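# Move the long carton from desk to aisle-end shelf

## Task

Pick up the long cardboard box lying on the desk and set it down on a shelf at the far end of the aisle (either side is fine). It must rest directly on the shelf board, not on top of a carton, and no part of it may overhang the shelf's front edge. It must end upright and not tipped over. It must stay there by itself, without the robot holding it in place at the end.

## Robot and tools

ROBOT. TidyBot++: one mobile base (0.54 m long, 0.50 m wide, 0.38 m tall) on four driven casters, carrying a single seven-joint arm with a two-finger gripper. The shoulder sits 0.12 m ahead of the base centre and 0.68 m above the floor. Cameras: base_camera (fixed on the base, looking forward) and wrist_camera (looks along the hand). The arm starts folded, hand down, poking up to 0.08 m past the base front, elbow up to 1.15 m high.

FRAMES. Base frame: origin on the floor below the base centre, x forward, y left, z up. hand_pose is reported in this frame and is the midpoint between the finger pads; its z axis runs out along the fingers, its y axis is the closing direction. Odometry frame = base frame at scene start; heading is positive to the left, from -3.142 to 3.142.

execute_actions. Argument actions: a list holding one action or nothing (empty = just report state and images). An action may contain:
- base: exactly one key, a relative offset from where the base last reported itself: translate_m (metres, forward +, -2 to 2), strafe_m (metres, left +, -2 to 2) or rotate_rad (radians, counter-clockwise from above +, -6.3 to 6.3). A move that would need more than 8.667 s at its top speed is refused.
- joints: absolute targets by name, radians. joint_1_rad any angle (vertical axis; + is clockwise from above, opposite to rotate_rad); joint_2_rad shoulder -2.249 to 2.249; joint_3_rad any angle; joint_4_rad elbow -2.579 to 2.579; joint_5_rad any angle; joint_6_rad wrist -2.099 to 2.099; joint_7_rad any angle (hand down: + is counter-clockwise from above; at 1.57 the fingers open toward robot left/right). gripper_pos 0 (open, ~85 mm gap) to 1 (closed); gap is about 85 x (1 - gripper_pos) mm. Done tolerances: ±0.039 for joints 1-4, ±0.056 for 5-7, ±0.03 gripper. Any-angle joints go the short way, so split turns into steps under half a revolution.
- speeds: caps for this action only: translate_m and strafe_m 0.05-0.5 m/s, rotate_rad 0.1-1.57 rad/s (defaults are the maxima).
Motions in one action start together. Anything omitted may still be chasing its earlier target. Unknown keys or out-of-range numbers reject the whole call with no motion. cameras: list of base_camera, wrist_camera or all; omitted/null = all, [] = none. One action lasts at most 15 s. If a result reports a stop, any later motion calls in the same reply are skipped.

ARM GEOMETRY. Upper arm 0.42 m, forearm 0.31 m, hand 0.31 m. With joint_1_rad 0, joint_3_rad 3.14, joint_5_rad 0 the arm moves in the base's x-z plane; angles from vertical (forward +) are upper = j2, forearm = j2 - j4, hand = j2 - j4 - j6. Hand point offset from shoulder: forward = sum L sin(angle), up = sum L cos(angle). A downward-pointing hand reaches at most about 0.94 m above the floor, and only near the base. Closed fingertips stick out ~20 mm beyond the hand point. Joints turn up to 1.39 rad/s (1.22 for 5-7).

wait: seconds, 0 to 10; commands nothing, returns state and images.
zoom_image: camera (base_camera or wrist_camera) and region [x0, y0, x1, y1] in pixels of that camera's latest full image, origin top-left, at most 504 x 504.
read_manual: optional section, only "licences"; no motion.
finished_scene: scene = current scene number; ends it permanently once the robot has held the last command, and reports success.

RESULT LINES. base_status / joint_status: "done", "off_target" (resting away from target, maybe still pushing), "contact_stop" or "time_out" (target dropped, holding where stopped). A base "done" only means the wheels turned enough; slip or a blockage can leave it short. "joint command not followed" plus "cause:" means a self-collision check withheld all arm targets (gripper still runs); joints then show "not_followed" and may retry later. on_its_own lists uncommanded motion. joint_positions, hand_pose (can be 1-2 cm off; trust images), base_odometry (counts wheel turns, drifts a few cm and degrees), base_tilt in degrees (forward/right +, ~1 degree bias). motor_effort: percent of max, peak in brackets, noisy. Gripper at 1 "done" = empty; "off_target" = something held, value shows width. "ARM HIT" = hard hit on base or itself. pictures names image order. MOTOR HOT appears from 60 °C; at 75 °C an OVER-TEMPERATURE FAULT lets the arm sag and keys show limit_stop_at_motor_heat (resend targets).

ACCURACY. Friction leaves joints slightly off; correct by sending last command + (wanted - read). The arm sags under a held load; never command a joint to its current reading while holding. Each correction against an obstacle pushes harder.

HAZARDS. No check stops the arm hitting the base. Avoid catching the raised arm (about 0.8 m up or higher) on furniture while driving, and sideways pulls on a raised hand: the robot can tip; pull the arm back or reverse to recover. A blocked base pushes hard until time-out. Torque fault if a joint sensor hits 104.5 N m (joints 1-4) or 51.3 N m (5-7), warnings at 56.7 / 29.4: the arm freezes 10 s, the base keeps going. Holding loads heats motors, even while you think; the robot holds its last command between replies. Avoid drops, slams, and hard shoves. Loose objects may occasionally be nudged by something else. Release the box so it rests on its own before finishing.

Each tool is called after "Call:" in YAML: its name, and indented under it one key for each argument.

## Session

Call:
execute_actions:
  actions: []

Scene clock: 0.00 s.
base_odometry: x=+0.000 y=+0.000 heading=+0.000 (m, m, rad; odometry frame)
base_tilt: forward=-0.4 right=-0.1 (deg)
base_status: not commanded
joint_positions: joint_1_rad=-0.033 joint_2_rad=-0.362 joint_3_rad=+3.134 joint_4_rad=-2.547 joint_5_rad=+0.025 joint_6_rad=-0.880 joint_7_rad=+1.586 gripper_pos=+0.000
joint_status: not commanded
motor_effort: joint_1_rad=+0 joint_2_rad=-1 joint_3_rad=+0 joint_4_rad=+14 joint_5_rad=+0 joint_6_rad=+1 joint_7_rad=+1 (%)
hand_pose: x=+0.2510 y=+0.0002 z=+0.5839 quat_wxyz=(+0.011, +0.999, +0.035, +0.039) (m; base frame)
pictures: base_camera, wrist_camera
Images, in order (width x height): base_camera 644x364, wrist_camera 644x476.

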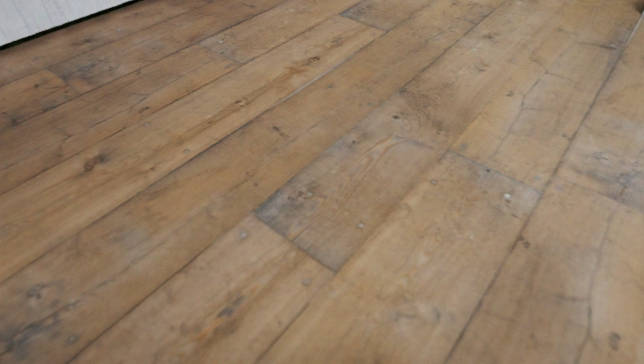

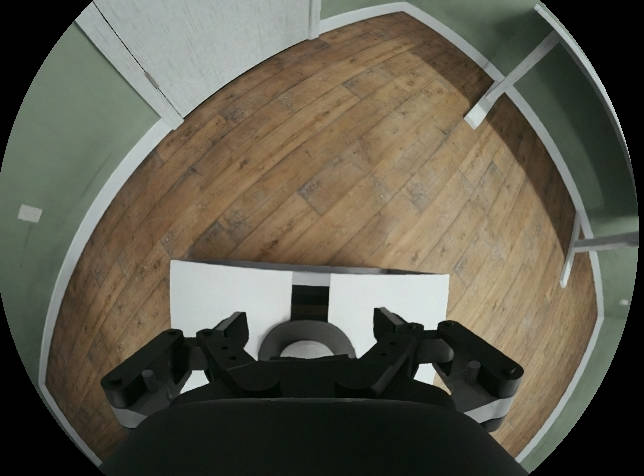

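Call:
execute_actions:
  actions:
    - {"base":{"rotate_rad":-0.9},"joints":{"joint_4_rad":-1.6,"joint_6_rad":-0.7}}

Scene clock: 4.23 s.
base_odometry: x=+0.000 y=+0.000 heading=-0.899 (m, m, rad; odometry frame)
base_tilt: forward=-0.4 right=-0.1 (deg)
base_status: done
joint_positions: joint_1_rad=-0.033 joint_2_rad=-0.362 joint_3_rad=+3.134 joint_4_rad=-1.615 joint_5_rad=+0.025 joint_6_rad=-0.723 joint_7_rad=+1.586 gripper_pos=+0.000
joint_status: all done
motor_effort: joint_1_rad=+1(1) joint_2_rad=-8(8) joint_3_rad=+0(1) joint_4_rad=+20(21) joint_5_rad=+0(1) joint_6_rad=+7(7) joint_7_rad=+1(0) (%)
hand_pose: x=+0.5544 y=+0.0143 z=+1.0505 quat_wxyz=(+0.007, +0.835, +0.027, +0.550) (m; base frame)
pictures: base_camera, wrist_camera
Images, in order (width x height): base_camera 644x364, wrist_camera 644x476.

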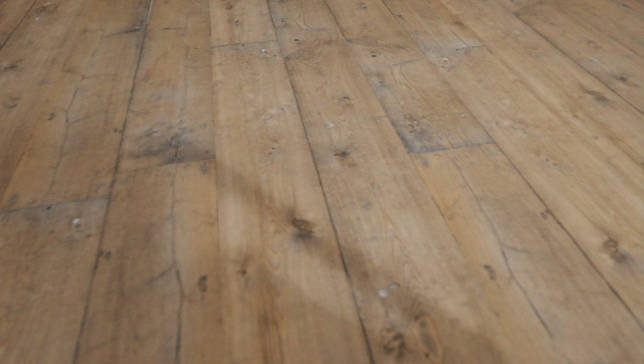

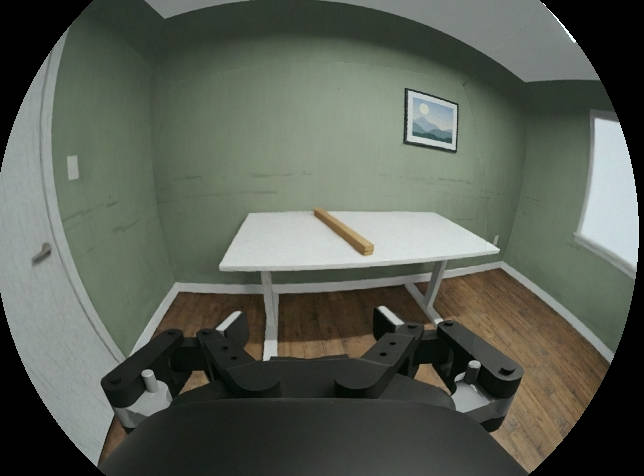

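Call:
execute_actions:
  actions:
    - {"joints":{"joint_1_rad":2.2}}
  cameras: ["wrist_camera"]

Scene clock: 11.70 s.
base_odometry: x=+0.000 y=+0.000 heading=-0.899 (m, m, rad; odometry frame)
base_tilt: forward=-0.4 right=+0.0 (deg)
base_status: not commanded
joint_positions: joint_1_rad=+2.184 joint_2_rad=-0.362 joint_3_rad=+3.134 joint_4_rad=-1.615 joint_5_rad=+0.025 joint_6_rad=-0.723 joint_7_rad=+1.586 gripper_pos=+0.000
joint_status: all done
motor_effort: joint_1_rad=+0(1) joint_2_rad=-9(9) joint_3_rad=+0(1) joint_4_rad=+20(20) joint_5_rad=+0(1) joint_6_rad=+7(8) joint_7_rad=+0(1) (%)
hand_pose: x=-0.1316 y=-0.3563 z=+1.0505 quat_wxyz=(+0.495, +0.397, -0.735, +0.239) (m; base frame)
pictures: wrist_camera
Images, in order (width x height): wrist_camera 644x476.

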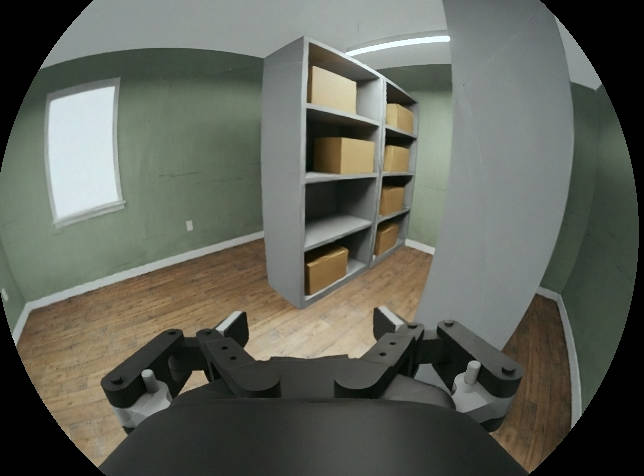

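Call:
execute_actions:
  actions:
    - {"base":{"rotate_rad":0.2},"joints":{"joint_1_rad":0,"joint_2_rad":-0.2,"joint_4_rad":-1.3,"joint_6_rad":-1.3}}
  cameras: []

Call:
execute_actions:
  actions:
    - {"base":{"strafe_m":-0.4}}
  cameras: []

Call:
execute_actions:
  actions:
    - {"base":{"translate_m":0.5}}

Scene clock: 23.80 s.
base_odometry: x=+0.000 y=+0.000 heading=-0.700 (m, m, rad; odometry frame)
base_tilt: forward=-0.4 right=-0.1 (deg)
base_status: done
joint_positions: joint_1_rad=+0.016 joint_2_rad=-0.225 joint_3_rad=+3.134 joint_4_rad=-1.322 joint_5_rad=+0.025 joint_6_rad=-1.274 joint_7_rad=+1.586 gripper_pos=+0.000
joint_status: all done
motor_effort: joint_1_rad=+1(1) joint_2_rad=-12(13) joint_3_rad=+0(2) joint_4_rad=+18(20) joint_5_rad=+1(0) joint_6_rad=+6(7) joint_7_rad=+1(1) (%)
hand_pose: x=+0.5215 y=-0.0093 z=+1.0121 quat_wxyz=(+0.018, +0.927, +0.002, +0.376) (m; base frame)
pictures: none
No camera images: the call's "cameras" was empty. Leave "cameras" out to get every camera's image.

Scene clock: 25.93 s.
base_odometry: x=-0.258 y=-0.306 heading=-0.701 (m, m, rad; odometry frame)
base_tilt: forward=-0.4 right=-0.1 (deg)
base_status: done
joint_positions: joint_1_rad=+0.015 joint_2_rad=-0.224 joint_3_rad=+3.136 joint_4_rad=-1.322 joint_5_rad=+0.025 joint_6_rad=-1.274 joint_7_rad=+1.586 gripper_pos=+0.000
joint_status: not commanded
motor_effort: joint_1_rad=+1(1) joint_2_rad=-12(12) joint_3_rad=+0(3) joint_4_rad=+19(19) joint_5_rad=+0(1) joint_6_rad=+6(6) joint_7_rad=+1(0) (%)
hand_pose: x=+0.5217 y=-0.0095 z=+1.0120 quat_wxyz=(+0.018, +0.927, +0.002, +0.375) (m; base frame)
pictures: none
No camera images: the call's "cameras" was empty. Leave "cameras" out to get every camera's image.

Scene clock: 28.30 s.
base_odometry: x=+0.124 y=-0.628 heading=-0.701 (m, m, rad; odometry frame)
base_tilt: forward=-0.4 right=-0.1 (deg)
base_status: done
joint_positions: joint_1_rad=+0.014 joint_2_rad=-0.203 joint_3_rad=+3.136 joint_4_rad=-1.317 joint_5_rad=+0.025 joint_6_rad=-1.277 joint_7_rad=+1.586 gripper_pos=+0.000
joint_status: not commanded
motor_effort: joint_1_rad=+1(1) joint_2_rad=-13(16) joint_3_rad=+0(0) joint_4_rad=+18(18) joint_5_rad=+0(0) joint_6_rad=+5(6) joint_7_rad=+1(0) (%)
hand_pose: x=+0.5282 y=-0.0096 z=+1.0048 quat_wxyz=(+0.018, +0.930, +0.002, +0.366) (m; base frame)
pictures: base_camera, wrist_camera
Images, in order (width x height): base_camera 644x364, wrist_camera 644x476.

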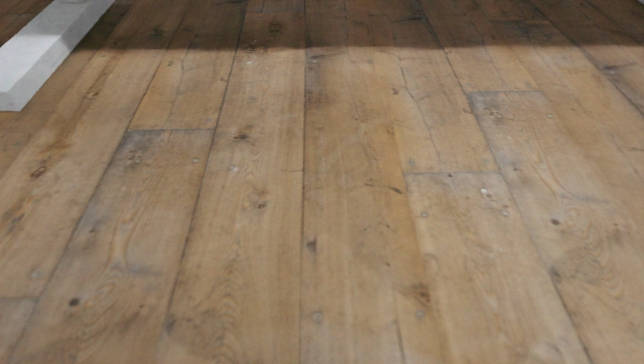

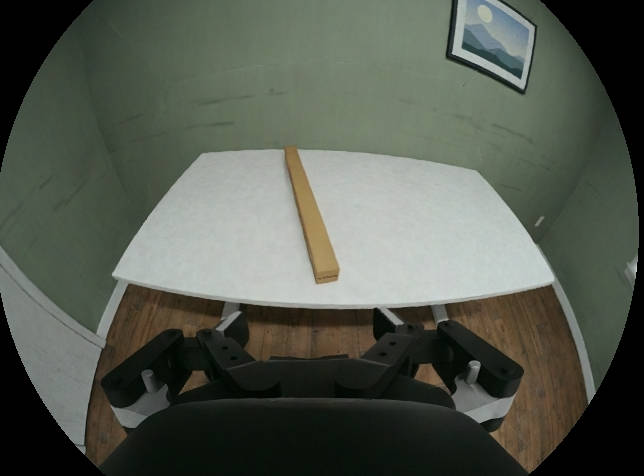

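Call:
execute_actions:
  actions:
    - {"base":{"strafe_m":0.06},"joints":{"joint_1_rad":0,"joint_2_rad":0.57,"joint_4_rad":-0.51,"joint_5_rad":0,"joint_6_rad":-2.06,"joint_7_rad":1.82}}
  cameras: []

Call:
execute_actions:
  actions:
    - {"base":{"translate_m":0.33},"speeds":{"translate_m":0.25}}

Scene clock: 37.40 s.
base_odometry: x=+0.163 y=-0.583 heading=-0.701 (m, m, rad; odometry frame)
base_tilt: forward=-0.4 right=-0.1 (deg)
base_status: done
joint_positions: joint_1_rad=+0.011 joint_2_rad=+0.560 joint_3_rad=+3.134 joint_4_rad=-0.531 joint_5_rad=+0.020 joint_6_rad=-2.035 joint_7_rad=+1.796 gripper_pos=+0.000
joint_status: all done
motor_effort: joint_1_rad=+1(1) joint_2_rad=-38(41) joint_3_rad=-1(2) joint_4_rad=+15(19) joint_5_rad=+0(1) joint_6_rad=+0(6) joint_7_rad=+0(1) (%)
hand_pose: x=+0.6259 y=-0.0072 z=+0.8724 quat_wxyz=(+0.008, +0.994, +0.106, +0.007) (m; base frame)
pictures: none
No camera images: the call's "cameras" was empty. Leave "cameras" out to get every camera's image.

Scene clock: 39.57 s.
base_odometry: x=+0.415 y=-0.795 heading=-0.701 (m, m, rad; odometry frame)
base_tilt: forward=-0.4 right=-0.1 (deg)
base_status: done
joint_positions: joint_1_rad=+0.011 joint_2_rad=+0.563 joint_3_rad=+3.134 joint_4_rad=-0.529 joint_5_rad=+0.019 joint_6_rad=-2.037 joint_7_rad=+1.796 gripper_pos=+0.000
joint_status: not commanded
motor_effort: joint_1_rad=+0(1) joint_2_rad=-40(41) joint_3_rad=-1(1) joint_4_rad=+15(16) joint_5_rad=+1(0) joint_6_rad=+0(1) joint_7_rad=+0(1) (%)
hand_pose: x=+0.6262 y=-0.0067 z=+0.8714 quat_wxyz=(+0.007, +0.994, +0.106, +0.006) (m; base frame)
pictures: base_camera, wrist_camera
Images, in order (width x height): base_camera 644x364, wrist_camera 644x476.

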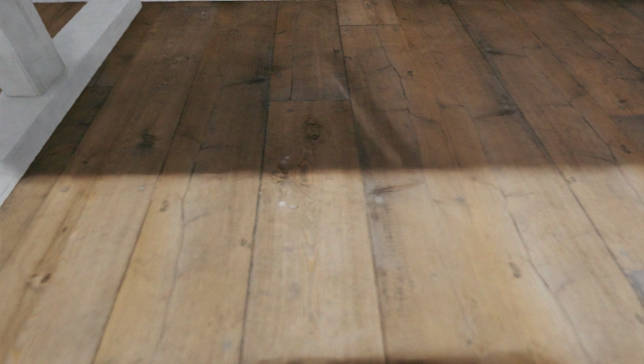

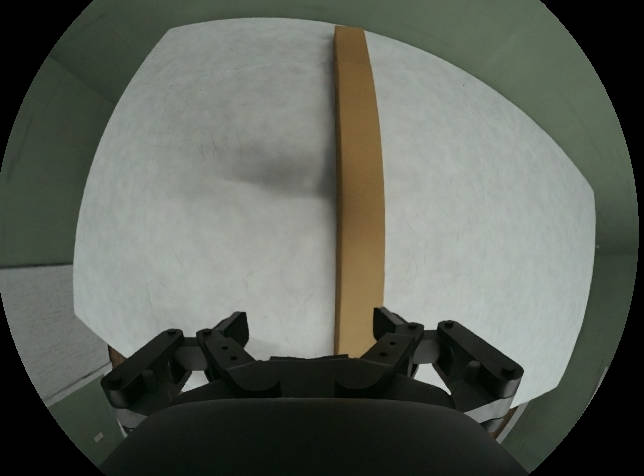

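Call:
execute_actions:
  actions:
    - {"base":{"translate_m":0.09},"speeds":{"translate_m":0.15}}
  cameras: []

Call:
execute_actions:
  actions:
    - {"base":{"strafe_m":-0.03}}

Scene clock: 47.77 s.
base_odometry: x=+0.484 y=-0.853 heading=-0.700 (m, m, rad; odometry frame)
base_tilt: forward=-0.3 right=-0.1 (deg)
base_status: done
joint_positions: joint_1_rad=+0.011 joint_2_rad=+0.565 joint_3_rad=+3.134 joint_4_rad=-0.529 joint_5_rad=+0.018 joint_6_rad=-2.038 joint_7_rad=+1.796 gripper_pos=+0.000
joint_status: not commanded
motor_effort: joint_1_rad=+0(2) joint_2_rad=-40(42) joint_3_rad=-1(2) joint_4_rad=+15(15) joint_5_rad=+0(1) joint_6_rad=+0(1) joint_7_rad=+1(0) (%)
hand_pose: x=+0.6265 y=-0.0067 z=+0.8705 quat_wxyz=(+0.007, +0.994, +0.106, +0.004) (m; base frame)
pictures: none
No camera images: the call's "cameras" was empty. Leave "cameras" out to get every camera's image.

Scene clock: 48.73 s.
base_odometry: x=+0.465 y=-0.876 heading=-0.700 (m, m, rad; odometry frame)
base_tilt: forward=-0.3 right=-0.1 (deg)
base_status: done
joint_positions: joint_1_rad=+0.007 joint_2_rad=+0.565 joint_3_rad=+3.134 joint_4_rad=-0.528 joint_5_rad=+0.017 joint_6_rad=-2.038 joint_7_rad=+1.796 gripper_pos=+0.000
joint_status: not commanded
motor_effort: joint_1_rad=+1(3) joint_2_rad=-39(41) joint_3_rad=-1(2) joint_4_rad=+14(15) joint_5_rad=+0(0) joint_6_rad=+1(1) joint_7_rad=+0(0) (%)
hand_pose: x=+0.6266 y=-0.0046 z=+0.8705 quat_wxyz=(+0.006, +0.994, +0.108, +0.005) (m; base frame)
pictures: base_camera, wrist_camera
Images, in order (width x height): base_camera 644x364, wrist_camera 644x476.

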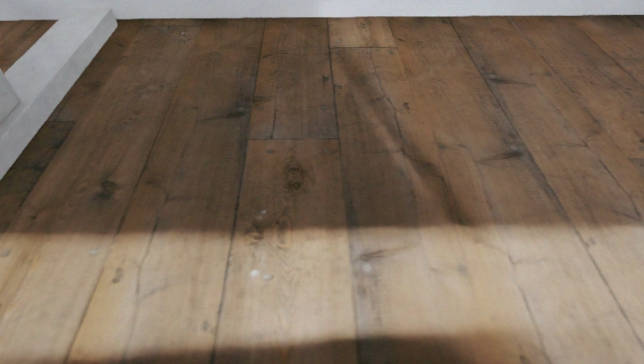

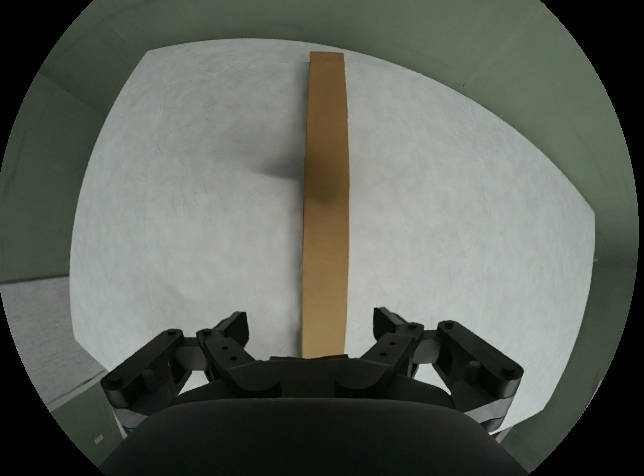

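Call:
execute_actions:
  actions:
    - {"base":{"translate_m":0.03},"joints":{"joint_2_rad":0.48,"joint_4_rad":-0.96,"joint_6_rad":-1.68,"joint_7_rad":1.84}}
  cameras: ["wrist_camera"]

Scene clock: 54.97 s.
base_odometry: x=+0.488 y=-0.896 heading=-0.701 (m, m, rad; odometry frame)
base_tilt: forward=-0.3 right=-0.1 (deg)
base_status: done
joint_positions: joint_1_rad=+0.007 joint_2_rad=+0.505 joint_3_rad=+3.134 joint_4_rad=-0.942 joint_5_rad=+0.017 joint_6_rad=-1.705 joint_7_rad=+1.815 gripper_pos=+0.000
joint_status: all done
motor_effort: joint_1_rad=+1(2) joint_2_rad=-38(41) joint_3_rad=-1(2) joint_4_rad=+16(18) joint_5_rad=+0(0) joint_6_rad=+0(1) joint_7_rad=+0(1) (%)
hand_pose: x=+0.6312 y=-0.0045 z=+0.7777 quat_wxyz=(+0.006, +0.993, +0.120, -0.006) (m; base frame)
pictures: wrist_camera
Images, in order (width x height): wrist_camera 644x476.

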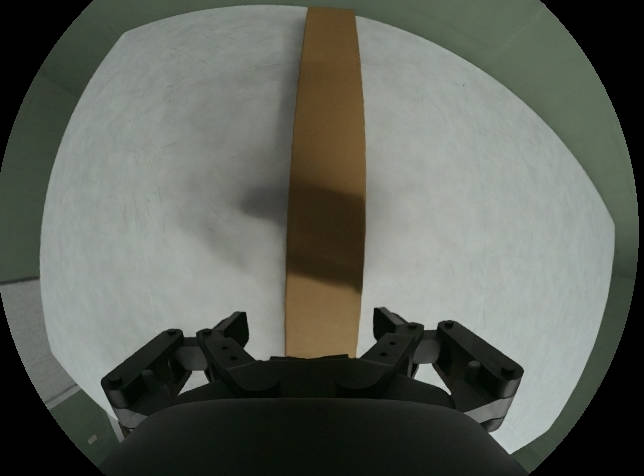

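Call:
execute_actions:
  actions:
    - {"base":{"strafe_m":-0.01}}
  cameras: []

Call:
execute_actions:
  actions:
    - {"joints":{"joint_2_rad":0.48,"joint_4_rad":-1.07,"joint_6_rad":-1.56}}
  cameras: ["wrist_camera"]

Scene clock: 58.60 s.
base_odometry: x=+0.482 y=-0.904 heading=-0.700 (m, m, rad; odometry frame)
base_tilt: forward=-0.4 right=-0.1 (deg)
base_status: done
joint_positions: joint_1_rad=+0.006 joint_2_rad=+0.503 joint_3_rad=+3.134 joint_4_rad=-0.942 joint_5_rad=+0.016 joint_6_rad=-1.704 joint_7_rad=+1.815 gripper_pos=+0.000
joint_status: not commanded
motor_effort: joint_1_rad=+0(5) joint_2_rad=-38(39) joint_3_rad=-1(2) joint_4_rad=+16(16) joint_5_rad=+0(1) joint_6_rad=+0(0) joint_7_rad=+1(1) (%)
hand_pose: x=+0.6311 y=-0.0036 z=+0.7784 quat_wxyz=(+0.006, +0.993, +0.121, -0.005) (m; base frame)
pictures: none
No camera images: the call's "cameras" was empty. Leave "cameras" out to get every camera's image.

Scene clock: 59.53 s.
base_odometry: x=+0.482 y=-0.904 heading=-0.700 (m, m, rad; odometry frame)
base_tilt: forward=-0.4 right=-0.1 (deg)
base_status: not commanded
joint_positions: joint_1_rad=+0.006 joint_2_rad=+0.498 joint_3_rad=+3.134 joint_4_rad=-1.055 joint_5_rad=+0.016 joint_6_rad=-1.583 joint_7_rad=+1.815 gripper_pos=+0.000
joint_status: all done
motor_effort: joint_1_rad=+1(0) joint_2_rad=-38(40) joint_3_rad=-1(1) joint_4_rad=+16(17) joint_5_rad=+0(0) joint_6_rad=+0(1) joint_7_rad=+0(0) (%)
hand_pose: x=+0.6359 y=-0.0035 z=+0.7461 quat_wxyz=(+0.007, +0.992, +0.122, +0.002) (m; base frame)
pictures: wrist_camera
Images, in order (width x height): wrist_camera 644x476.

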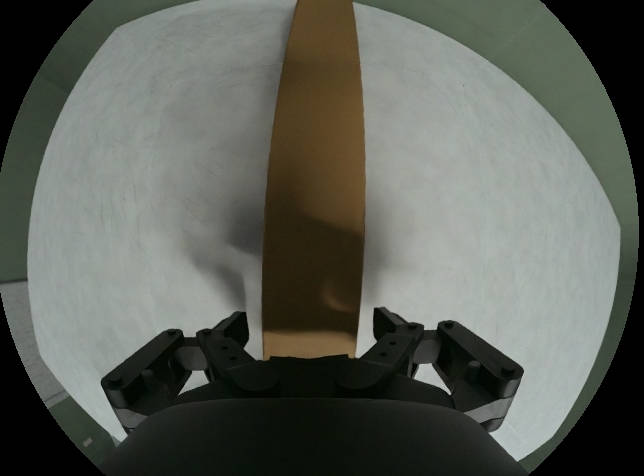

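Call:
execute_actions:
  actions:
    - {"joints":{"gripper_pos":1}}
  cameras: ["wrist_camera"]

Call:
execute_actions:
  actions:
    - {"joints":{"joint_2_rad":0.42,"joint_4_rad":-0.9,"joint_6_rad":-1.82}}
  cameras: ["wrist_camera"]

Scene clock: 62.27 s.
base_odometry: x=+0.482 y=-0.904 heading=-0.700 (m, m, rad; odometry frame)
base_tilt: forward=-0.4 right=-0.1 (deg)
base_status: not commanded
joint_positions: joint_1_rad=+0.006 joint_2_rad=+0.494 joint_3_rad=+3.134 joint_4_rad=-1.056 joint_5_rad=+0.016 joint_6_rad=-1.583 joint_7_rad=+1.816 gripper_pos=+0.463
joint_status: gripper_pos off_target (ended at +0.463, target +1.000)
motor_effort: joint_1_rad=+0(1) joint_2_rad=-39(40) joint_3_rad=-1(1) joint_4_rad=+17(17) joint_5_rad=+0(0) joint_6_rad=+0(1) joint_7_rad=+1(1) (%)
hand_pose: x=+0.6353 y=-0.0035 z=+0.7478 quat_wxyz=(+0.007, +0.992, +0.122, +0.004) (m; base frame)
pictures: wrist_camera
Images, in order (width x height): wrist_camera 644x476.

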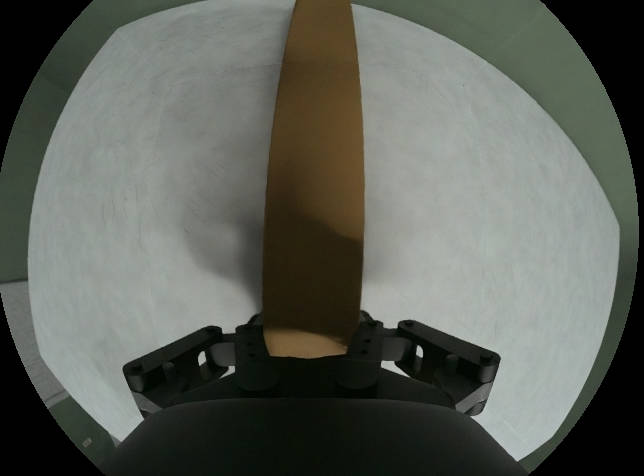

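Scene clock: 63.43 s.
base_odometry: x=+0.482 y=-0.904 heading=-0.700 (m, m, rad; odometry frame)
base_tilt: forward=-0.3 right=-0.1 (deg)
base_status: not commanded
joint_positions: joint_1_rad=+0.006 joint_2_rad=+0.430 joint_3_rad=+3.134 joint_4_rad=-0.916 joint_5_rad=+0.016 joint_6_rad=-1.799 joint_7_rad=+1.816 gripper_pos=+0.463
joint_status: all done
motor_effort: joint_1_rad=+0(0) joint_2_rad=-35(43) joint_3_rad=-1(1) joint_4_rad=+16(17) joint_5_rad=+0(0) joint_6_rad=+0(1) joint_7_rad=+0(0) (%)
hand_pose: x=+0.5998 y=-0.0035 z=+0.8230 quat_wxyz=(+0.006, +0.993, +0.121, -0.002) (m; base frame)
pictures: wrist_camera
Images, in order (width x height): wrist_camera 644x476.

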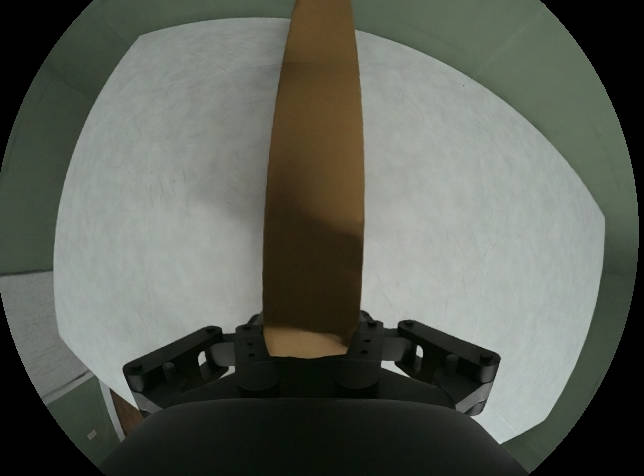

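Call:
execute_actions:
  actions:
    - {"base":{"translate_m":-0.85},"joints":{"joint_7_rad":1.57}}
  cameras: []

Call:
execute_actions:
  actions:
    - {"base":{"strafe_m":-0.49}}
  cameras: []

Call:
execute_actions:
  actions:
    - {"base":{"rotate_rad":-3.14},"speeds":{"rotate_rad":1.0}}
  cameras: []

Call:
execute_actions:
  actions:
    - {"joints":{"joint_2_rad":0.1,"joint_4_rad":-1.2,"joint_6_rad":-0.9,"joint_7_rad":1.9}}

Scene clock: 71.90 s.
base_odometry: x=-0.168 y=-0.356 heading=-0.700 (m, m, rad; odometry frame)
base_tilt: forward=-0.4 right=-0.1 (deg)
base_status: done
joint_positions: joint_1_rad=+0.006 joint_2_rad=+0.429 joint_3_rad=+3.134 joint_4_rad=-0.913 joint_5_rad=+0.016 joint_6_rad=-1.799 joint_7_rad=+1.577 gripper_pos=+0.463
joint_status: all done
motor_effort: joint_1_rad=+1(2) joint_2_rad=-35(41) joint_3_rad=-1(2) joint_4_rad=+15(16) joint_5_rad=+0(1) joint_6_rad=-2(5) joint_7_rad=+1(1) (%)
hand_pose: x=+0.6003 y=-0.0033 z=+0.8246 quat_wxyz=(+0.006, +1.000, +0.002, +0.000) (m; base frame)
pictures: none
No camera images: the call's "cameras" was empty. Leave "cameras" out to get every camera's image.

Scene clock: 74.23 s.
base_odometry: x=-0.484 y=-0.730 heading=-0.701 (m, m, rad; odometry frame)
base_tilt: forward=-0.4 right=-0.1 (deg)
base_status: done
joint_positions: joint_1_rad=+0.007 joint_2_rad=+0.429 joint_3_rad=+3.134 joint_4_rad=-0.913 joint_5_rad=+0.014 joint_6_rad=-1.799 joint_7_rad=+1.577 gripper_pos=+0.463
joint_status: not commanded
motor_effort: joint_1_rad=+0(4) joint_2_rad=-36(37) joint_3_rad=-1(3) joint_4_rad=+15(15) joint_5_rad=+0(1) joint_6_rad=-2(1) joint_7_rad=+1(0) (%)
hand_pose: x=+0.6003 y=-0.0037 z=+0.8246 quat_wxyz=(+0.005, +1.000, +0.001, +0.000) (m; base frame)
pictures: none
No camera images: the call's "cameras" was empty. Leave "cameras" out to get every camera's image.

Scene clock: 78.30 s.
base_odometry: x=-0.484 y=-0.731 heading=+2.443 (m, m, rad; odometry frame)
base_tilt: forward=-0.4 right=-0.1 (deg)
base_status: done
joint_positions: joint_1_rad=+0.004 joint_2_rad=+0.429 joint_3_rad=+3.135 joint_4_rad=-0.913 joint_5_rad=+0.014 joint_6_rad=-1.799 joint_7_rad=+1.577 gripper_pos=+0.463
joint_status: not commanded
motor_effort: joint_1_rad=+0(4) joint_2_rad=-35(38) joint_3_rad=-1(3) joint_4_rad=+15(16) joint_5_rad=+0(1) joint_6_rad=-2(2) joint_7_rad=+0(1) (%)
hand_pose: x=+0.6003 y=-0.0023 z=+0.8246 quat_wxyz=(+0.005, +1.000, +0.003, +0.000) (m; base frame)
pictures: none
No camera images: the call's "cameras" was empty. Leave "cameras" out to get every camera's image.

Scene clock: 80.07 s.
base_odometry: x=-0.484 y=-0.731 heading=+2.443 (m, m, rad; odometry frame)
base_tilt: forward=-0.4 right=-0.1 (deg)
base_status: not commanded
joint_positions: joint_1_rad=+0.004 joint_2_rad=+0.110 joint_3_rad=+3.135 joint_4_rad=-1.184 joint_5_rad=+0.014 joint_6_rad=-0.919 joint_7_rad=+1.878 gripper_pos=+0.463
joint_status: all done
motor_effort: joint_1_rad=+1(0) joint_2_rad=-28(37) joint_3_rad=-1(1) joint_4_rad=+20(20) joint_5_rad=+0(0) joint_6_rad=+7(6) joint_7_rad=+1(0) (%)
hand_pose: x=+0.7167 y=-0.0007 z=+0.9998 quat_wxyz=(+0.074, +0.883, +0.139, +0.442) (m; base frame)
pictures: base_camera, wrist_camera
Images, in order (width x height): base_camera 644x364, wrist_camera 644x476.

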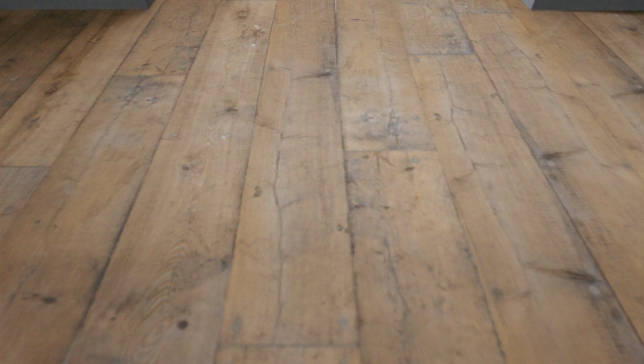

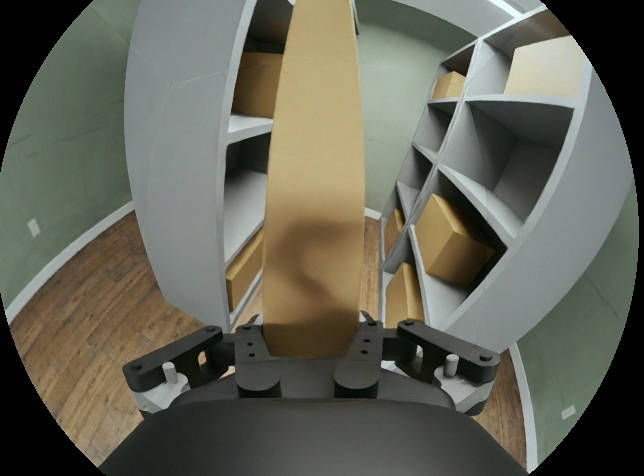

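Call:
execute_actions:
  actions:
    - {"base":{"strafe_m":-0.033},"joints":{"joint_1_rad":1.57,"joint_2_rad":0.2,"joint_4_rad":-1.5,"joint_6_rad":-1.3,"joint_7_rad":3.14}}
  cameras: []

Call:
execute_actions:
  actions:
    - {"joints":{"joint_2_rad":-0.33,"joint_4_rad":-2.41,"joint_6_rad":-0.86}}

Scene clock: 93.23 s.
base_odometry: x=-0.463 y=-0.705 heading=+2.442 (m, m, rad; odometry frame)
base_tilt: forward=-0.4 right=-0.1 (deg)
base_status: done
joint_positions: joint_1_rad=+1.557 joint_2_rad=+0.179 joint_3_rad=+3.134 joint_4_rad=-1.482 joint_5_rad=+0.014 joint_6_rad=-1.276 joint_7_rad=+3.117 gripper_pos=+0.463
joint_status: all done
motor_effort: joint_1_rad=+1(4) joint_2_rad=-27(29) joint_3_rad=+0(2) joint_4_rad=+17(21) joint_5_rad=+0(1) joint_6_rad=+2(7) joint_7_rad=+0(0) (%)
hand_pose: x=+0.1258 y=-0.4513 z=+0.7626 quat_wxyz=(+0.102, +0.995, +0.000, -0.004) (m; base frame)
pictures: none
No camera images: the call's "cameras" was empty. Leave "cameras" out to get every camera's image.

Scene clock: 95.43 s.
base_odometry: x=-0.463 y=-0.705 heading=+2.442 (m, m, rad; odometry frame)
base_tilt: forward=-0.4 right=-0.1 (deg)
base_status: not commanded
joint_positions: joint_1_rad=+1.557 joint_2_rad=-0.308 joint_3_rad=+3.134 joint_4_rad=-2.396 joint_5_rad=+0.014 joint_6_rad=-0.887 joint_7_rad=+3.117 gripper_pos=+0.463
joint_status: all done
motor_effort: joint_1_rad=+0(0) joint_2_rad=-4(27) joint_3_rad=+0(0) joint_4_rad=+16(16) joint_5_rad=+0(0) joint_6_rad=+2(2) joint_7_rad=+1(1) (%)
hand_pose: x=+0.1211 y=-0.1974 z=+0.6205 quat_wxyz=(+0.084, +0.996, +0.002, -0.005) (m; base frame)
pictures: base_camera, wrist_camera
Images, in order (width x height): base_camera 644x364, wrist_camera 644x476.

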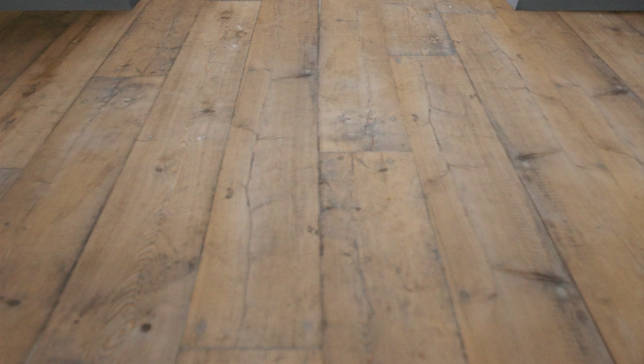

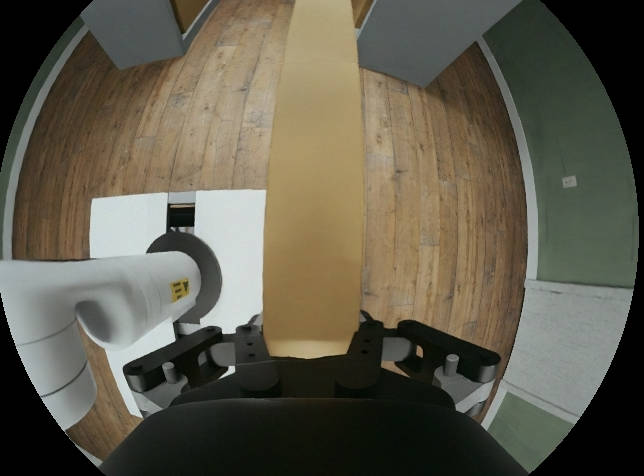

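Centred and aligned.

Call:
execute_actions:
  actions:
    - {"base":{"translate_m":1.1}}

Scene clock: 99.90 s.
base_odometry: x=-1.305 y=+0.003 heading=+2.442 (m, m, rad; odometry frame)
base_tilt: forward=-0.3 right=-0.1 (deg)
base_status: done
joint_positions: joint_1_rad=+1.557 joint_2_rad=-0.308 joint_3_rad=+3.134 joint_4_rad=-2.396 joint_5_rad=+0.014 joint_6_rad=-0.886 joint_7_rad=+3.117 gripper_pos=+0.463
joint_status: not commanded
motor_effort: joint_1_rad=+1(0) joint_2_rad=-5(5) joint_3_rad=+0(1) joint_4_rad=+15(15) joint_5_rad=+0(0) joint_6_rad=+2(2) joint_7_rad=+0(0) (%)
hand_pose: x=+0.1211 y=-0.1978 z=+0.6206 quat_wxyz=(+0.084, +0.996, +0.002, -0.005) (m; base frame)
pictures: base_camera, wrist_camera
Images, in order (width x height): base_camera 644x364, wrist_camera 644x476.

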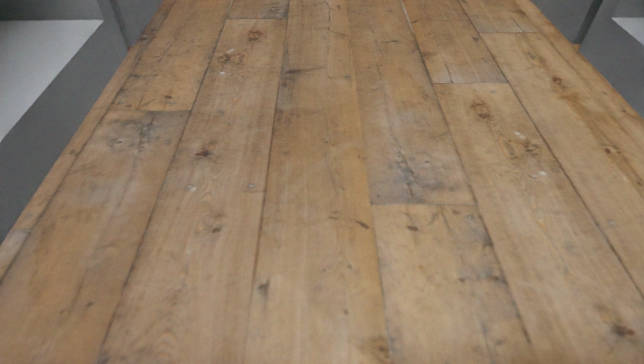

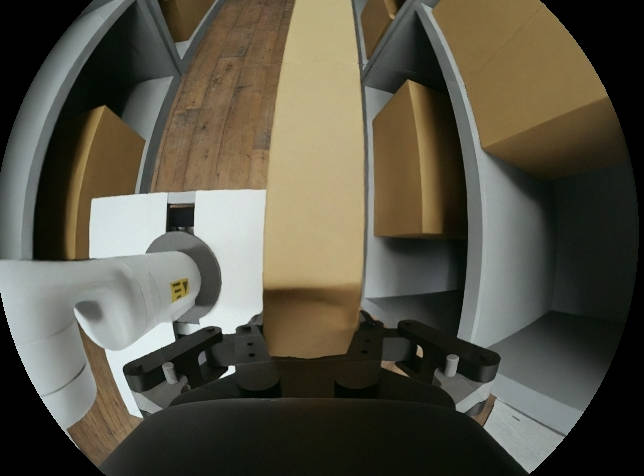

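Call:
execute_actions:
  actions:
    - {"base":{"strafe_m":-0.048}}
  cameras: []

Call:
execute_actions:
  actions:
    - {"base":{"translate_m":0.75}}

Scene clock: 104.17 s.
base_odometry: x=-1.274 y=+0.040 heading=+2.442 (m, m, rad; odometry frame)
base_tilt: forward=-0.4 right=-0.1 (deg)
base_status: done
joint_positions: joint_1_rad=+1.557 joint_2_rad=-0.313 joint_3_rad=+3.134 joint_4_rad=-2.397 joint_5_rad=+0.014 joint_6_rad=-0.883 joint_7_rad=+3.117 gripper_pos=+0.463
joint_status: not commanded
motor_effort: joint_1_rad=+0(0) joint_2_rad=-4(7) joint_3_rad=+0(0) joint_4_rad=+15(16) joint_5_rad=+0(0) joint_6_rad=+1(2) joint_7_rad=+0(0) (%)
hand_pose: x=+0.1211 y=-0.1984 z=+0.6213 quat_wxyz=(+0.087, +0.996, +0.002, -0.005) (m; base frame)
pictures: none
No camera images: the call's "cameras" was empty. Leave "cameras" out to get every camera's image.

Scene clock: 107.00 s.
base_odometry: x=-1.848 y=+0.524 heading=+2.442 (m, m, rad; odometry frame)
base_tilt: forward=-0.3 right=-0.1 (deg)
base_status: done
joint_positions: joint_1_rad=+1.557 joint_2_rad=-0.313 joint_3_rad=+3.134 joint_4_rad=-2.397 joint_5_rad=+0.014 joint_6_rad=-0.883 joint_7_rad=+3.117 gripper_pos=+0.463
joint_status: not commanded
motor_effort: joint_1_rad=+1(0) joint_2_rad=-5(5) joint_3_rad=+0(1) joint_4_rad=+15(16) joint_5_rad=+0(1) joint_6_rad=+2(2) joint_7_rad=+0(1) (%)
hand_pose: x=+0.1211 y=-0.1984 z=+0.6213 quat_wxyz=(+0.087, +0.996, +0.002, -0.005) (m; base frame)
pictures: base_camera, wrist_camera
Images, in order (width x height): base_camera 644x364, wrist_camera 644x476.

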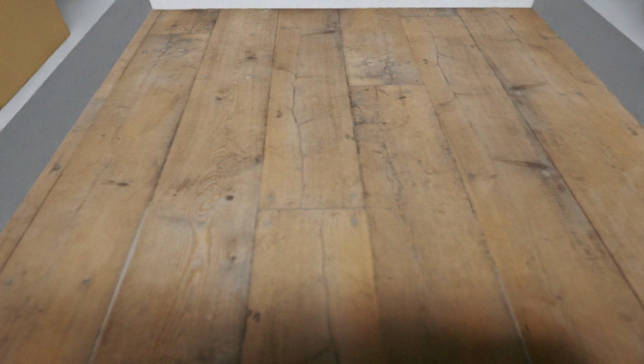

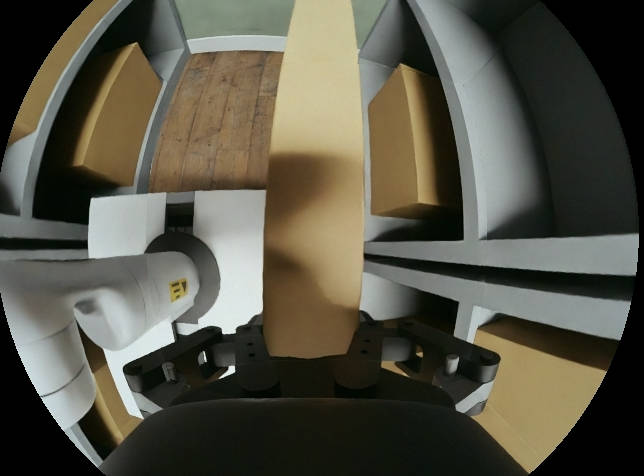

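Call:
execute_actions:
  actions:
    - {"base":{"translate_m":0.48},"joints":{"joint_2_rad":-0.3,"joint_4_rad":-2.15,"joint_6_rad":-1.1}}

Scene clock: 112.10 s.
base_odometry: x=-2.215 y=+0.833 heading=+2.442 (m, m, rad; odometry frame)
base_tilt: forward=-0.4 right=-0.1 (deg)
base_status: done
joint_positions: joint_1_rad=+1.557 joint_2_rad=-0.313 joint_3_rad=+3.134 joint_4_rad=-2.169 joint_5_rad=+0.014 joint_6_rad=-1.076 joint_7_rad=+3.117 gripper_pos=+0.463
joint_status: all done
motor_effort: joint_1_rad=+0(1) joint_2_rad=-7(7) joint_3_rad=+0(1) joint_4_rad=+17(17) joint_5_rad=+0(1) joint_6_rad=+2(2) joint_7_rad=+0(1) (%)
hand_pose: x=+0.1217 y=-0.2368 z=+0.6893 quat_wxyz=(+0.105, +0.994, +0.001, -0.005) (m; base frame)
pictures: base_camera, wrist_camera
Images, in order (width x height): base_camera 644x364, wrist_camera 644x476.

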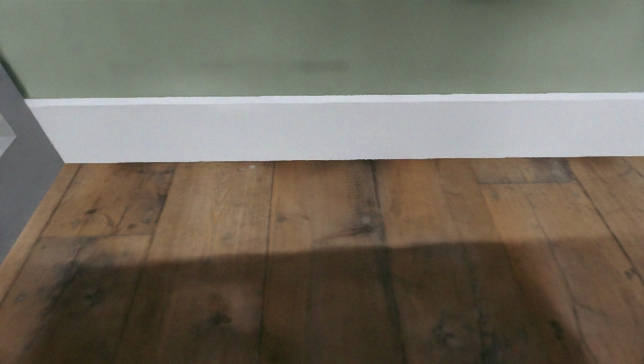

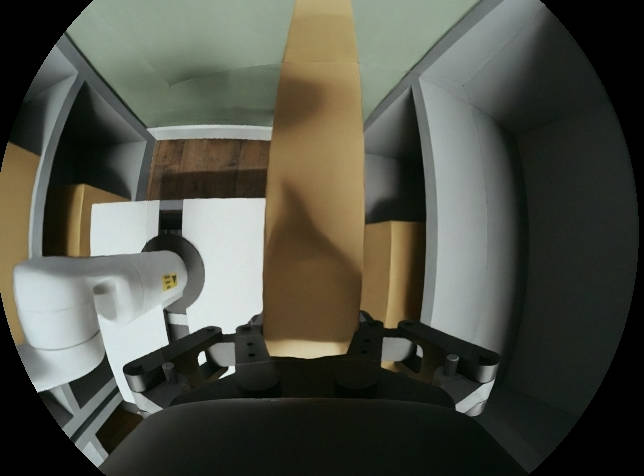

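Call:
execute_actions:
  actions:
    - {"base":{"strafe_m":-0.1},"joints":{"joint_2_rad":0.0,"joint_4_rad":-2.05,"joint_6_rad":-0.85}}

Scene clock: 121.77 s.
base_odometry: x=-2.150 y=+0.910 heading=+2.442 (m, m, rad; odometry frame)
base_tilt: forward=-0.4 right=-0.1 (deg)
base_status: done
joint_positions: joint_1_rad=+1.557 joint_2_rad=-0.007 joint_3_rad=+3.134 joint_4_rad=-2.071 joint_5_rad=+0.014 joint_6_rad=-0.874 joint_7_rad=+3.117 gripper_pos=+0.463
joint_status: all done
motor_effort: joint_1_rad=+1(1) joint_2_rad=-18(20) joint_3_rad=-1(0) joint_4_rad=+16(18) joint_5_rad=+0(1) joint_6_rad=+2(3) joint_7_rad=+0(0) (%)
hand_pose: x=+0.1244 y=-0.3369 z=+0.6489 quat_wxyz=(+0.102, +0.995, +0.002, -0.003) (m; base frame)
pictures: base_camera, wrist_camera
Images, in order (width x height): base_camera 644x364, wrist_camera 644x476.

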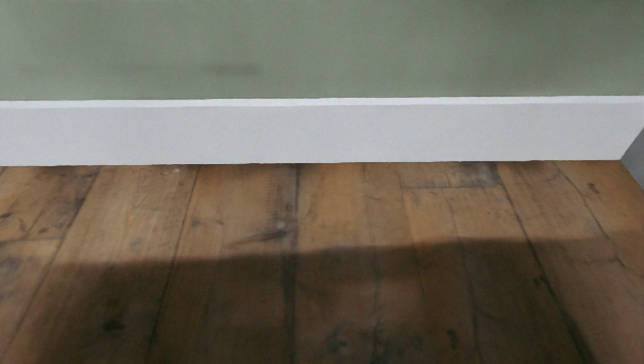

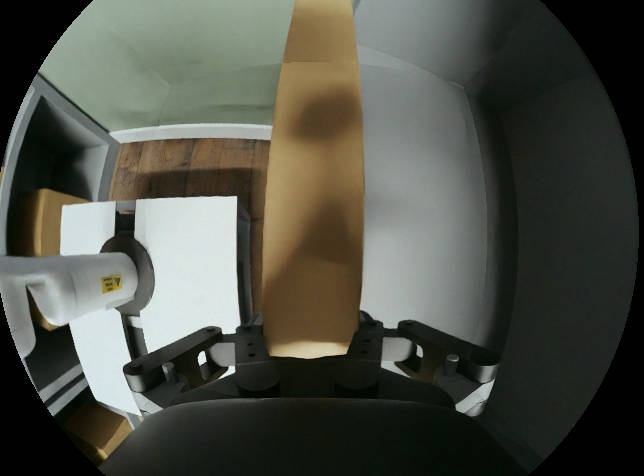

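Call:
execute_actions:
  actions:
    - {"joints":{"joint_2_rad":0.29,"joint_4_rad":-1.9,"joint_6_rad":-0.68}}
  cameras: ["wrist_camera"]

Scene clock: 125.27 s.
base_odometry: x=-2.150 y=+0.910 heading=+2.442 (m, m, rad; odometry frame)
base_tilt: forward=-0.4 right=-0.1 (deg)
base_status: not commanded
joint_positions: joint_1_rad=+1.557 joint_2_rad=+0.283 joint_3_rad=+3.134 joint_4_rad=-1.923 joint_5_rad=+0.014 joint_6_rad=-0.705 joint_7_rad=+3.117 gripper_pos=+0.463
joint_status: all done
motor_effort: joint_1_rad=+0(1) joint_2_rad=-28(30) joint_3_rad=-1(1) joint_4_rad=+14(16) joint_5_rad=+0(0) joint_6_rad=+2(4) joint_7_rad=+1(0) (%)
hand_pose: x=+0.1272 y=-0.4416 z=+0.5964 quat_wxyz=(+0.115, +0.993, +0.003, -0.001) (m; base frame)
pictures: wrist_camera
Images, in order (width x height): wrist_camera 644x476.

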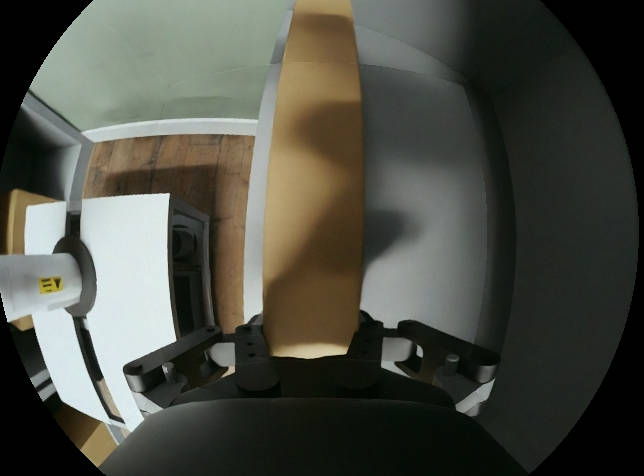

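Call:
execute_actions:
  actions:
    - {"joints":{"joint_2_rad":0.435,"joint_4_rad":-1.78,"joint_6_rad":-0.77}}
  cameras: ["wrist_camera"]

Scene clock: 135.97 s.
base_odometry: x=-2.151 y=+0.910 heading=+2.442 (m, m, rad; odometry frame)
base_tilt: forward=-0.4 right=-0.1 (deg)
base_status: not commanded
joint_positions: joint_1_rad=+1.557 joint_2_rad=+0.425 joint_3_rad=+3.134 joint_4_rad=-1.799 joint_5_rad=+0.014 joint_6_rad=-0.745 joint_7_rad=+3.119 gripper_pos=+0.463
joint_status: all done
motor_effort: joint_1_rad=+1(1) joint_2_rad=-32(34) joint_3_rad=-1(1) joint_4_rad=+13(15) joint_5_rad=-1(2) joint_6_rad=+1(2) joint_7_rad=+0(0) (%)
hand_pose: x=+0.1278 y=-0.4764 z=+0.5672 quat_wxyz=(+0.086, +0.996, +0.004, -0.002) (m; base frame)
pictures: wrist_camera
Images, in order (width x height): wrist_camera 644x476.

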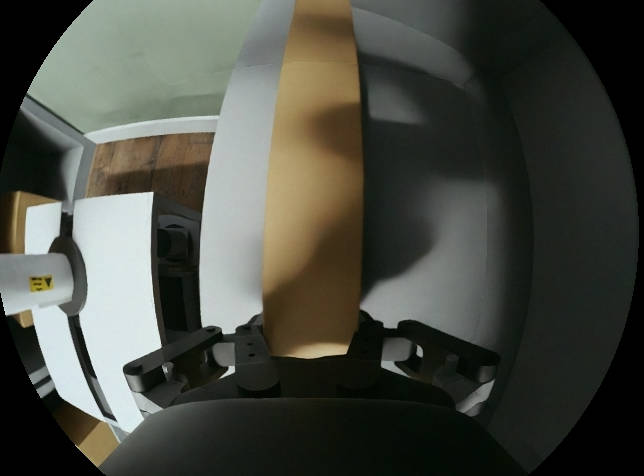

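Call:
execute_actions:
  actions:
    - {"joints":{"joint_2_rad":0.465}}
  cameras: ["wrist_camera"]

Scene clock: 138.87 s.
base_odometry: x=-2.151 y=+0.910 heading=+2.442 (m, m, rad; odometry frame)
base_tilt: forward=-0.3 right=-0.1 (deg)
base_status: not commanded
joint_positions: joint_1_rad=+1.557 joint_2_rad=+0.436 joint_3_rad=+3.134 joint_4_rad=-1.794 joint_5_rad=+0.014 joint_6_rad=-0.748 joint_7_rad=+3.119 gripper_pos=+0.463
joint_status: all done
motor_effort: joint_1_rad=+1(2) joint_2_rad=-31(32) joint_3_rad=-1(2) joint_4_rad=+12(13) joint_5_rad=-2(2) joint_6_rad=+2(2) joint_7_rad=+0(0) (%)
hand_pose: x=+0.1278 y=-0.4768 z=+0.5637 quat_wxyz=(+0.082, +0.997, +0.004, -0.002) (m; base frame)
pictures: wrist_camera
Images, in order (width x height): wrist_camera 644x476.

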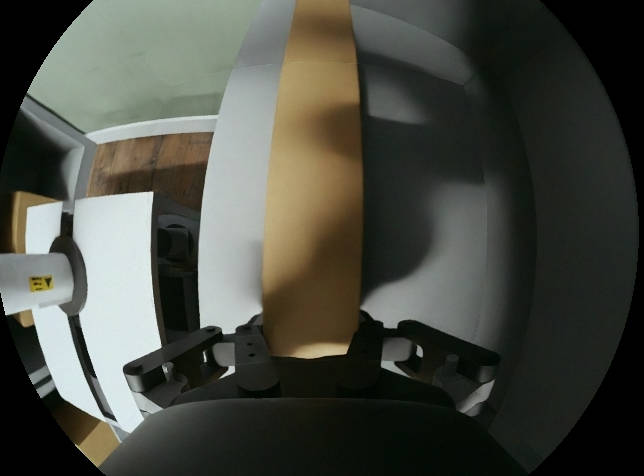

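In contact. Release and lift.

Call:
execute_actions:
  actions:
    - {"joints":{"gripper_pos":0,"joint_2_rad":0.43}}
  cameras: ["wrist_camera"]

Call:
execute_actions:
  actions:
    - {"joints":{"joint_2_rad":0.3,"joint_4_rad":-1.76,"joint_6_rad":-0.85}}
  cameras: ["wrist_camera"]

Scene clock: 141.73 s.
base_odometry: x=-2.151 y=+0.910 heading=+2.442 (m, m, rad; odometry frame)
base_tilt: forward=-0.4 right=-0.1 (deg)
base_status: not commanded
joint_positions: joint_1_rad=+1.557 joint_2_rad=+0.431 joint_3_rad=+3.134 joint_4_rad=-1.794 joint_5_rad=+0.014 joint_6_rad=-0.749 joint_7_rad=+3.119 gripper_pos=+0.000
joint_status: all done
motor_effort: joint_1_rad=+1(1) joint_2_rad=-32(32) joint_3_rad=-1(2) joint_4_rad=+13(14) joint_5_rad=+0(1) joint_6_rad=+2(2) joint_7_rad=+0(1) (%)
hand_pose: x=+0.1276 y=-0.4771 z=+0.5658 quat_wxyz=(+0.084, +0.996, +0.004, -0.002) (m; base frame)
pictures: wrist_camera
Images, in order (width x height): wrist_camera 644x476.

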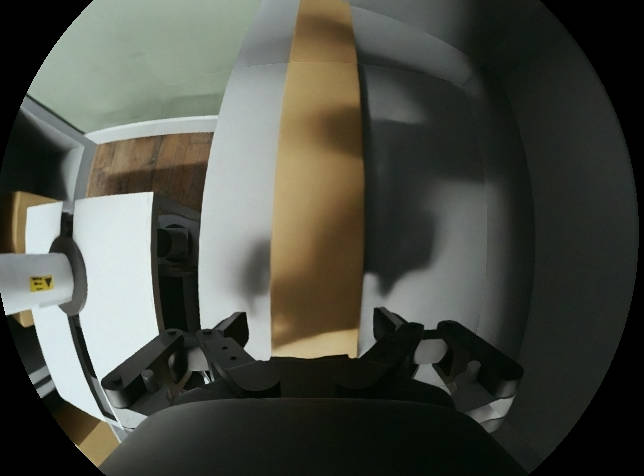

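Scene clock: 142.80 s.
base_odometry: x=-2.151 y=+0.910 heading=+2.442 (m, m, rad; odometry frame)
base_tilt: forward=-0.4 right=-0.1 (deg)
base_status: not commanded
joint_positions: joint_1_rad=+1.557 joint_2_rad=+0.340 joint_3_rad=+3.134 joint_4_rad=-1.788 joint_5_rad=+0.010 joint_6_rad=-0.826 joint_7_rad=+3.119 gripper_pos=+0.000
joint_status: joint_2_rad off_target (ended at +0.340, target +0.300); the others done
motor_effort: joint_1_rad=+0(1) joint_2_rad=-38(53) joint_3_rad=-1(1) joint_4_rad=+22(27) joint_5_rad=+1(3) joint_6_rad=+1(3) joint_7_rad=+1(1) (%)
hand_pose: x=+0.1280 y=-0.4648 z=+0.6063 quat_wxyz=(+0.093, +0.996, +0.002, -0.001) (m; base frame)
pictures: wrist_camera
Images, in order (width x height): wrist_camera 644x476.

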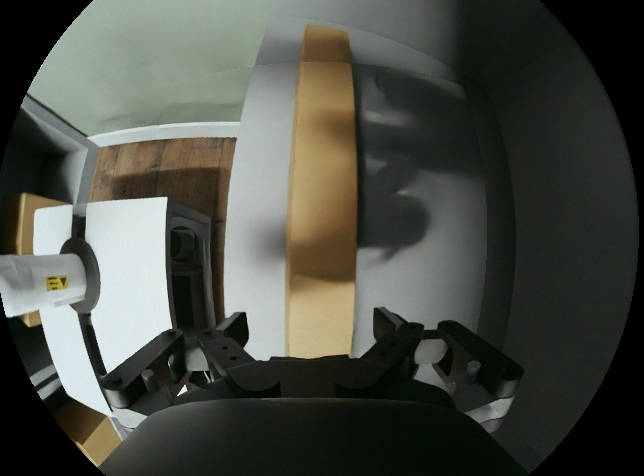

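Call:
execute_actions:
  actions:
    - {"joints":{"joint_2_rad":0.36,"joint_4_rad":-1.81}}
  cameras: []

Call:
finished_scene:
  scene: 1

Scene clock: 145.87 s.
base_odometry: x=-2.151 y=+0.910 heading=+2.442 (m, m, rad; odometry frame)
base_tilt: forward=-0.4 right=-0.1 (deg)
base_status: not commanded
joint_positions: joint_1_rad=+1.557 joint_2_rad=+0.339 joint_3_rad=+3.134 joint_4_rad=-1.790 joint_5_rad=+0.010 joint_6_rad=-0.826 joint_7_rad=+3.119 gripper_pos=+0.000
joint_status: all done
motor_effort: joint_1_rad=+0(1) joint_2_rad=-31(36) joint_3_rad=-1(1) joint_4_rad=+15(21) joint_5_rad=+0(1) joint_6_rad=+1(2) joint_7_rad=+0(0) (%)
hand_pose: x=+0.1280 y=-0.4642 z=+0.6062 quat_wxyz=(+0.093, +0.996, +0.002, -0.001) (m; base frame)
pictures: none
No camera images: the call's "cameras" was empty. Leave "cameras" out to get every camera's image.

The scene is finished: the task was done.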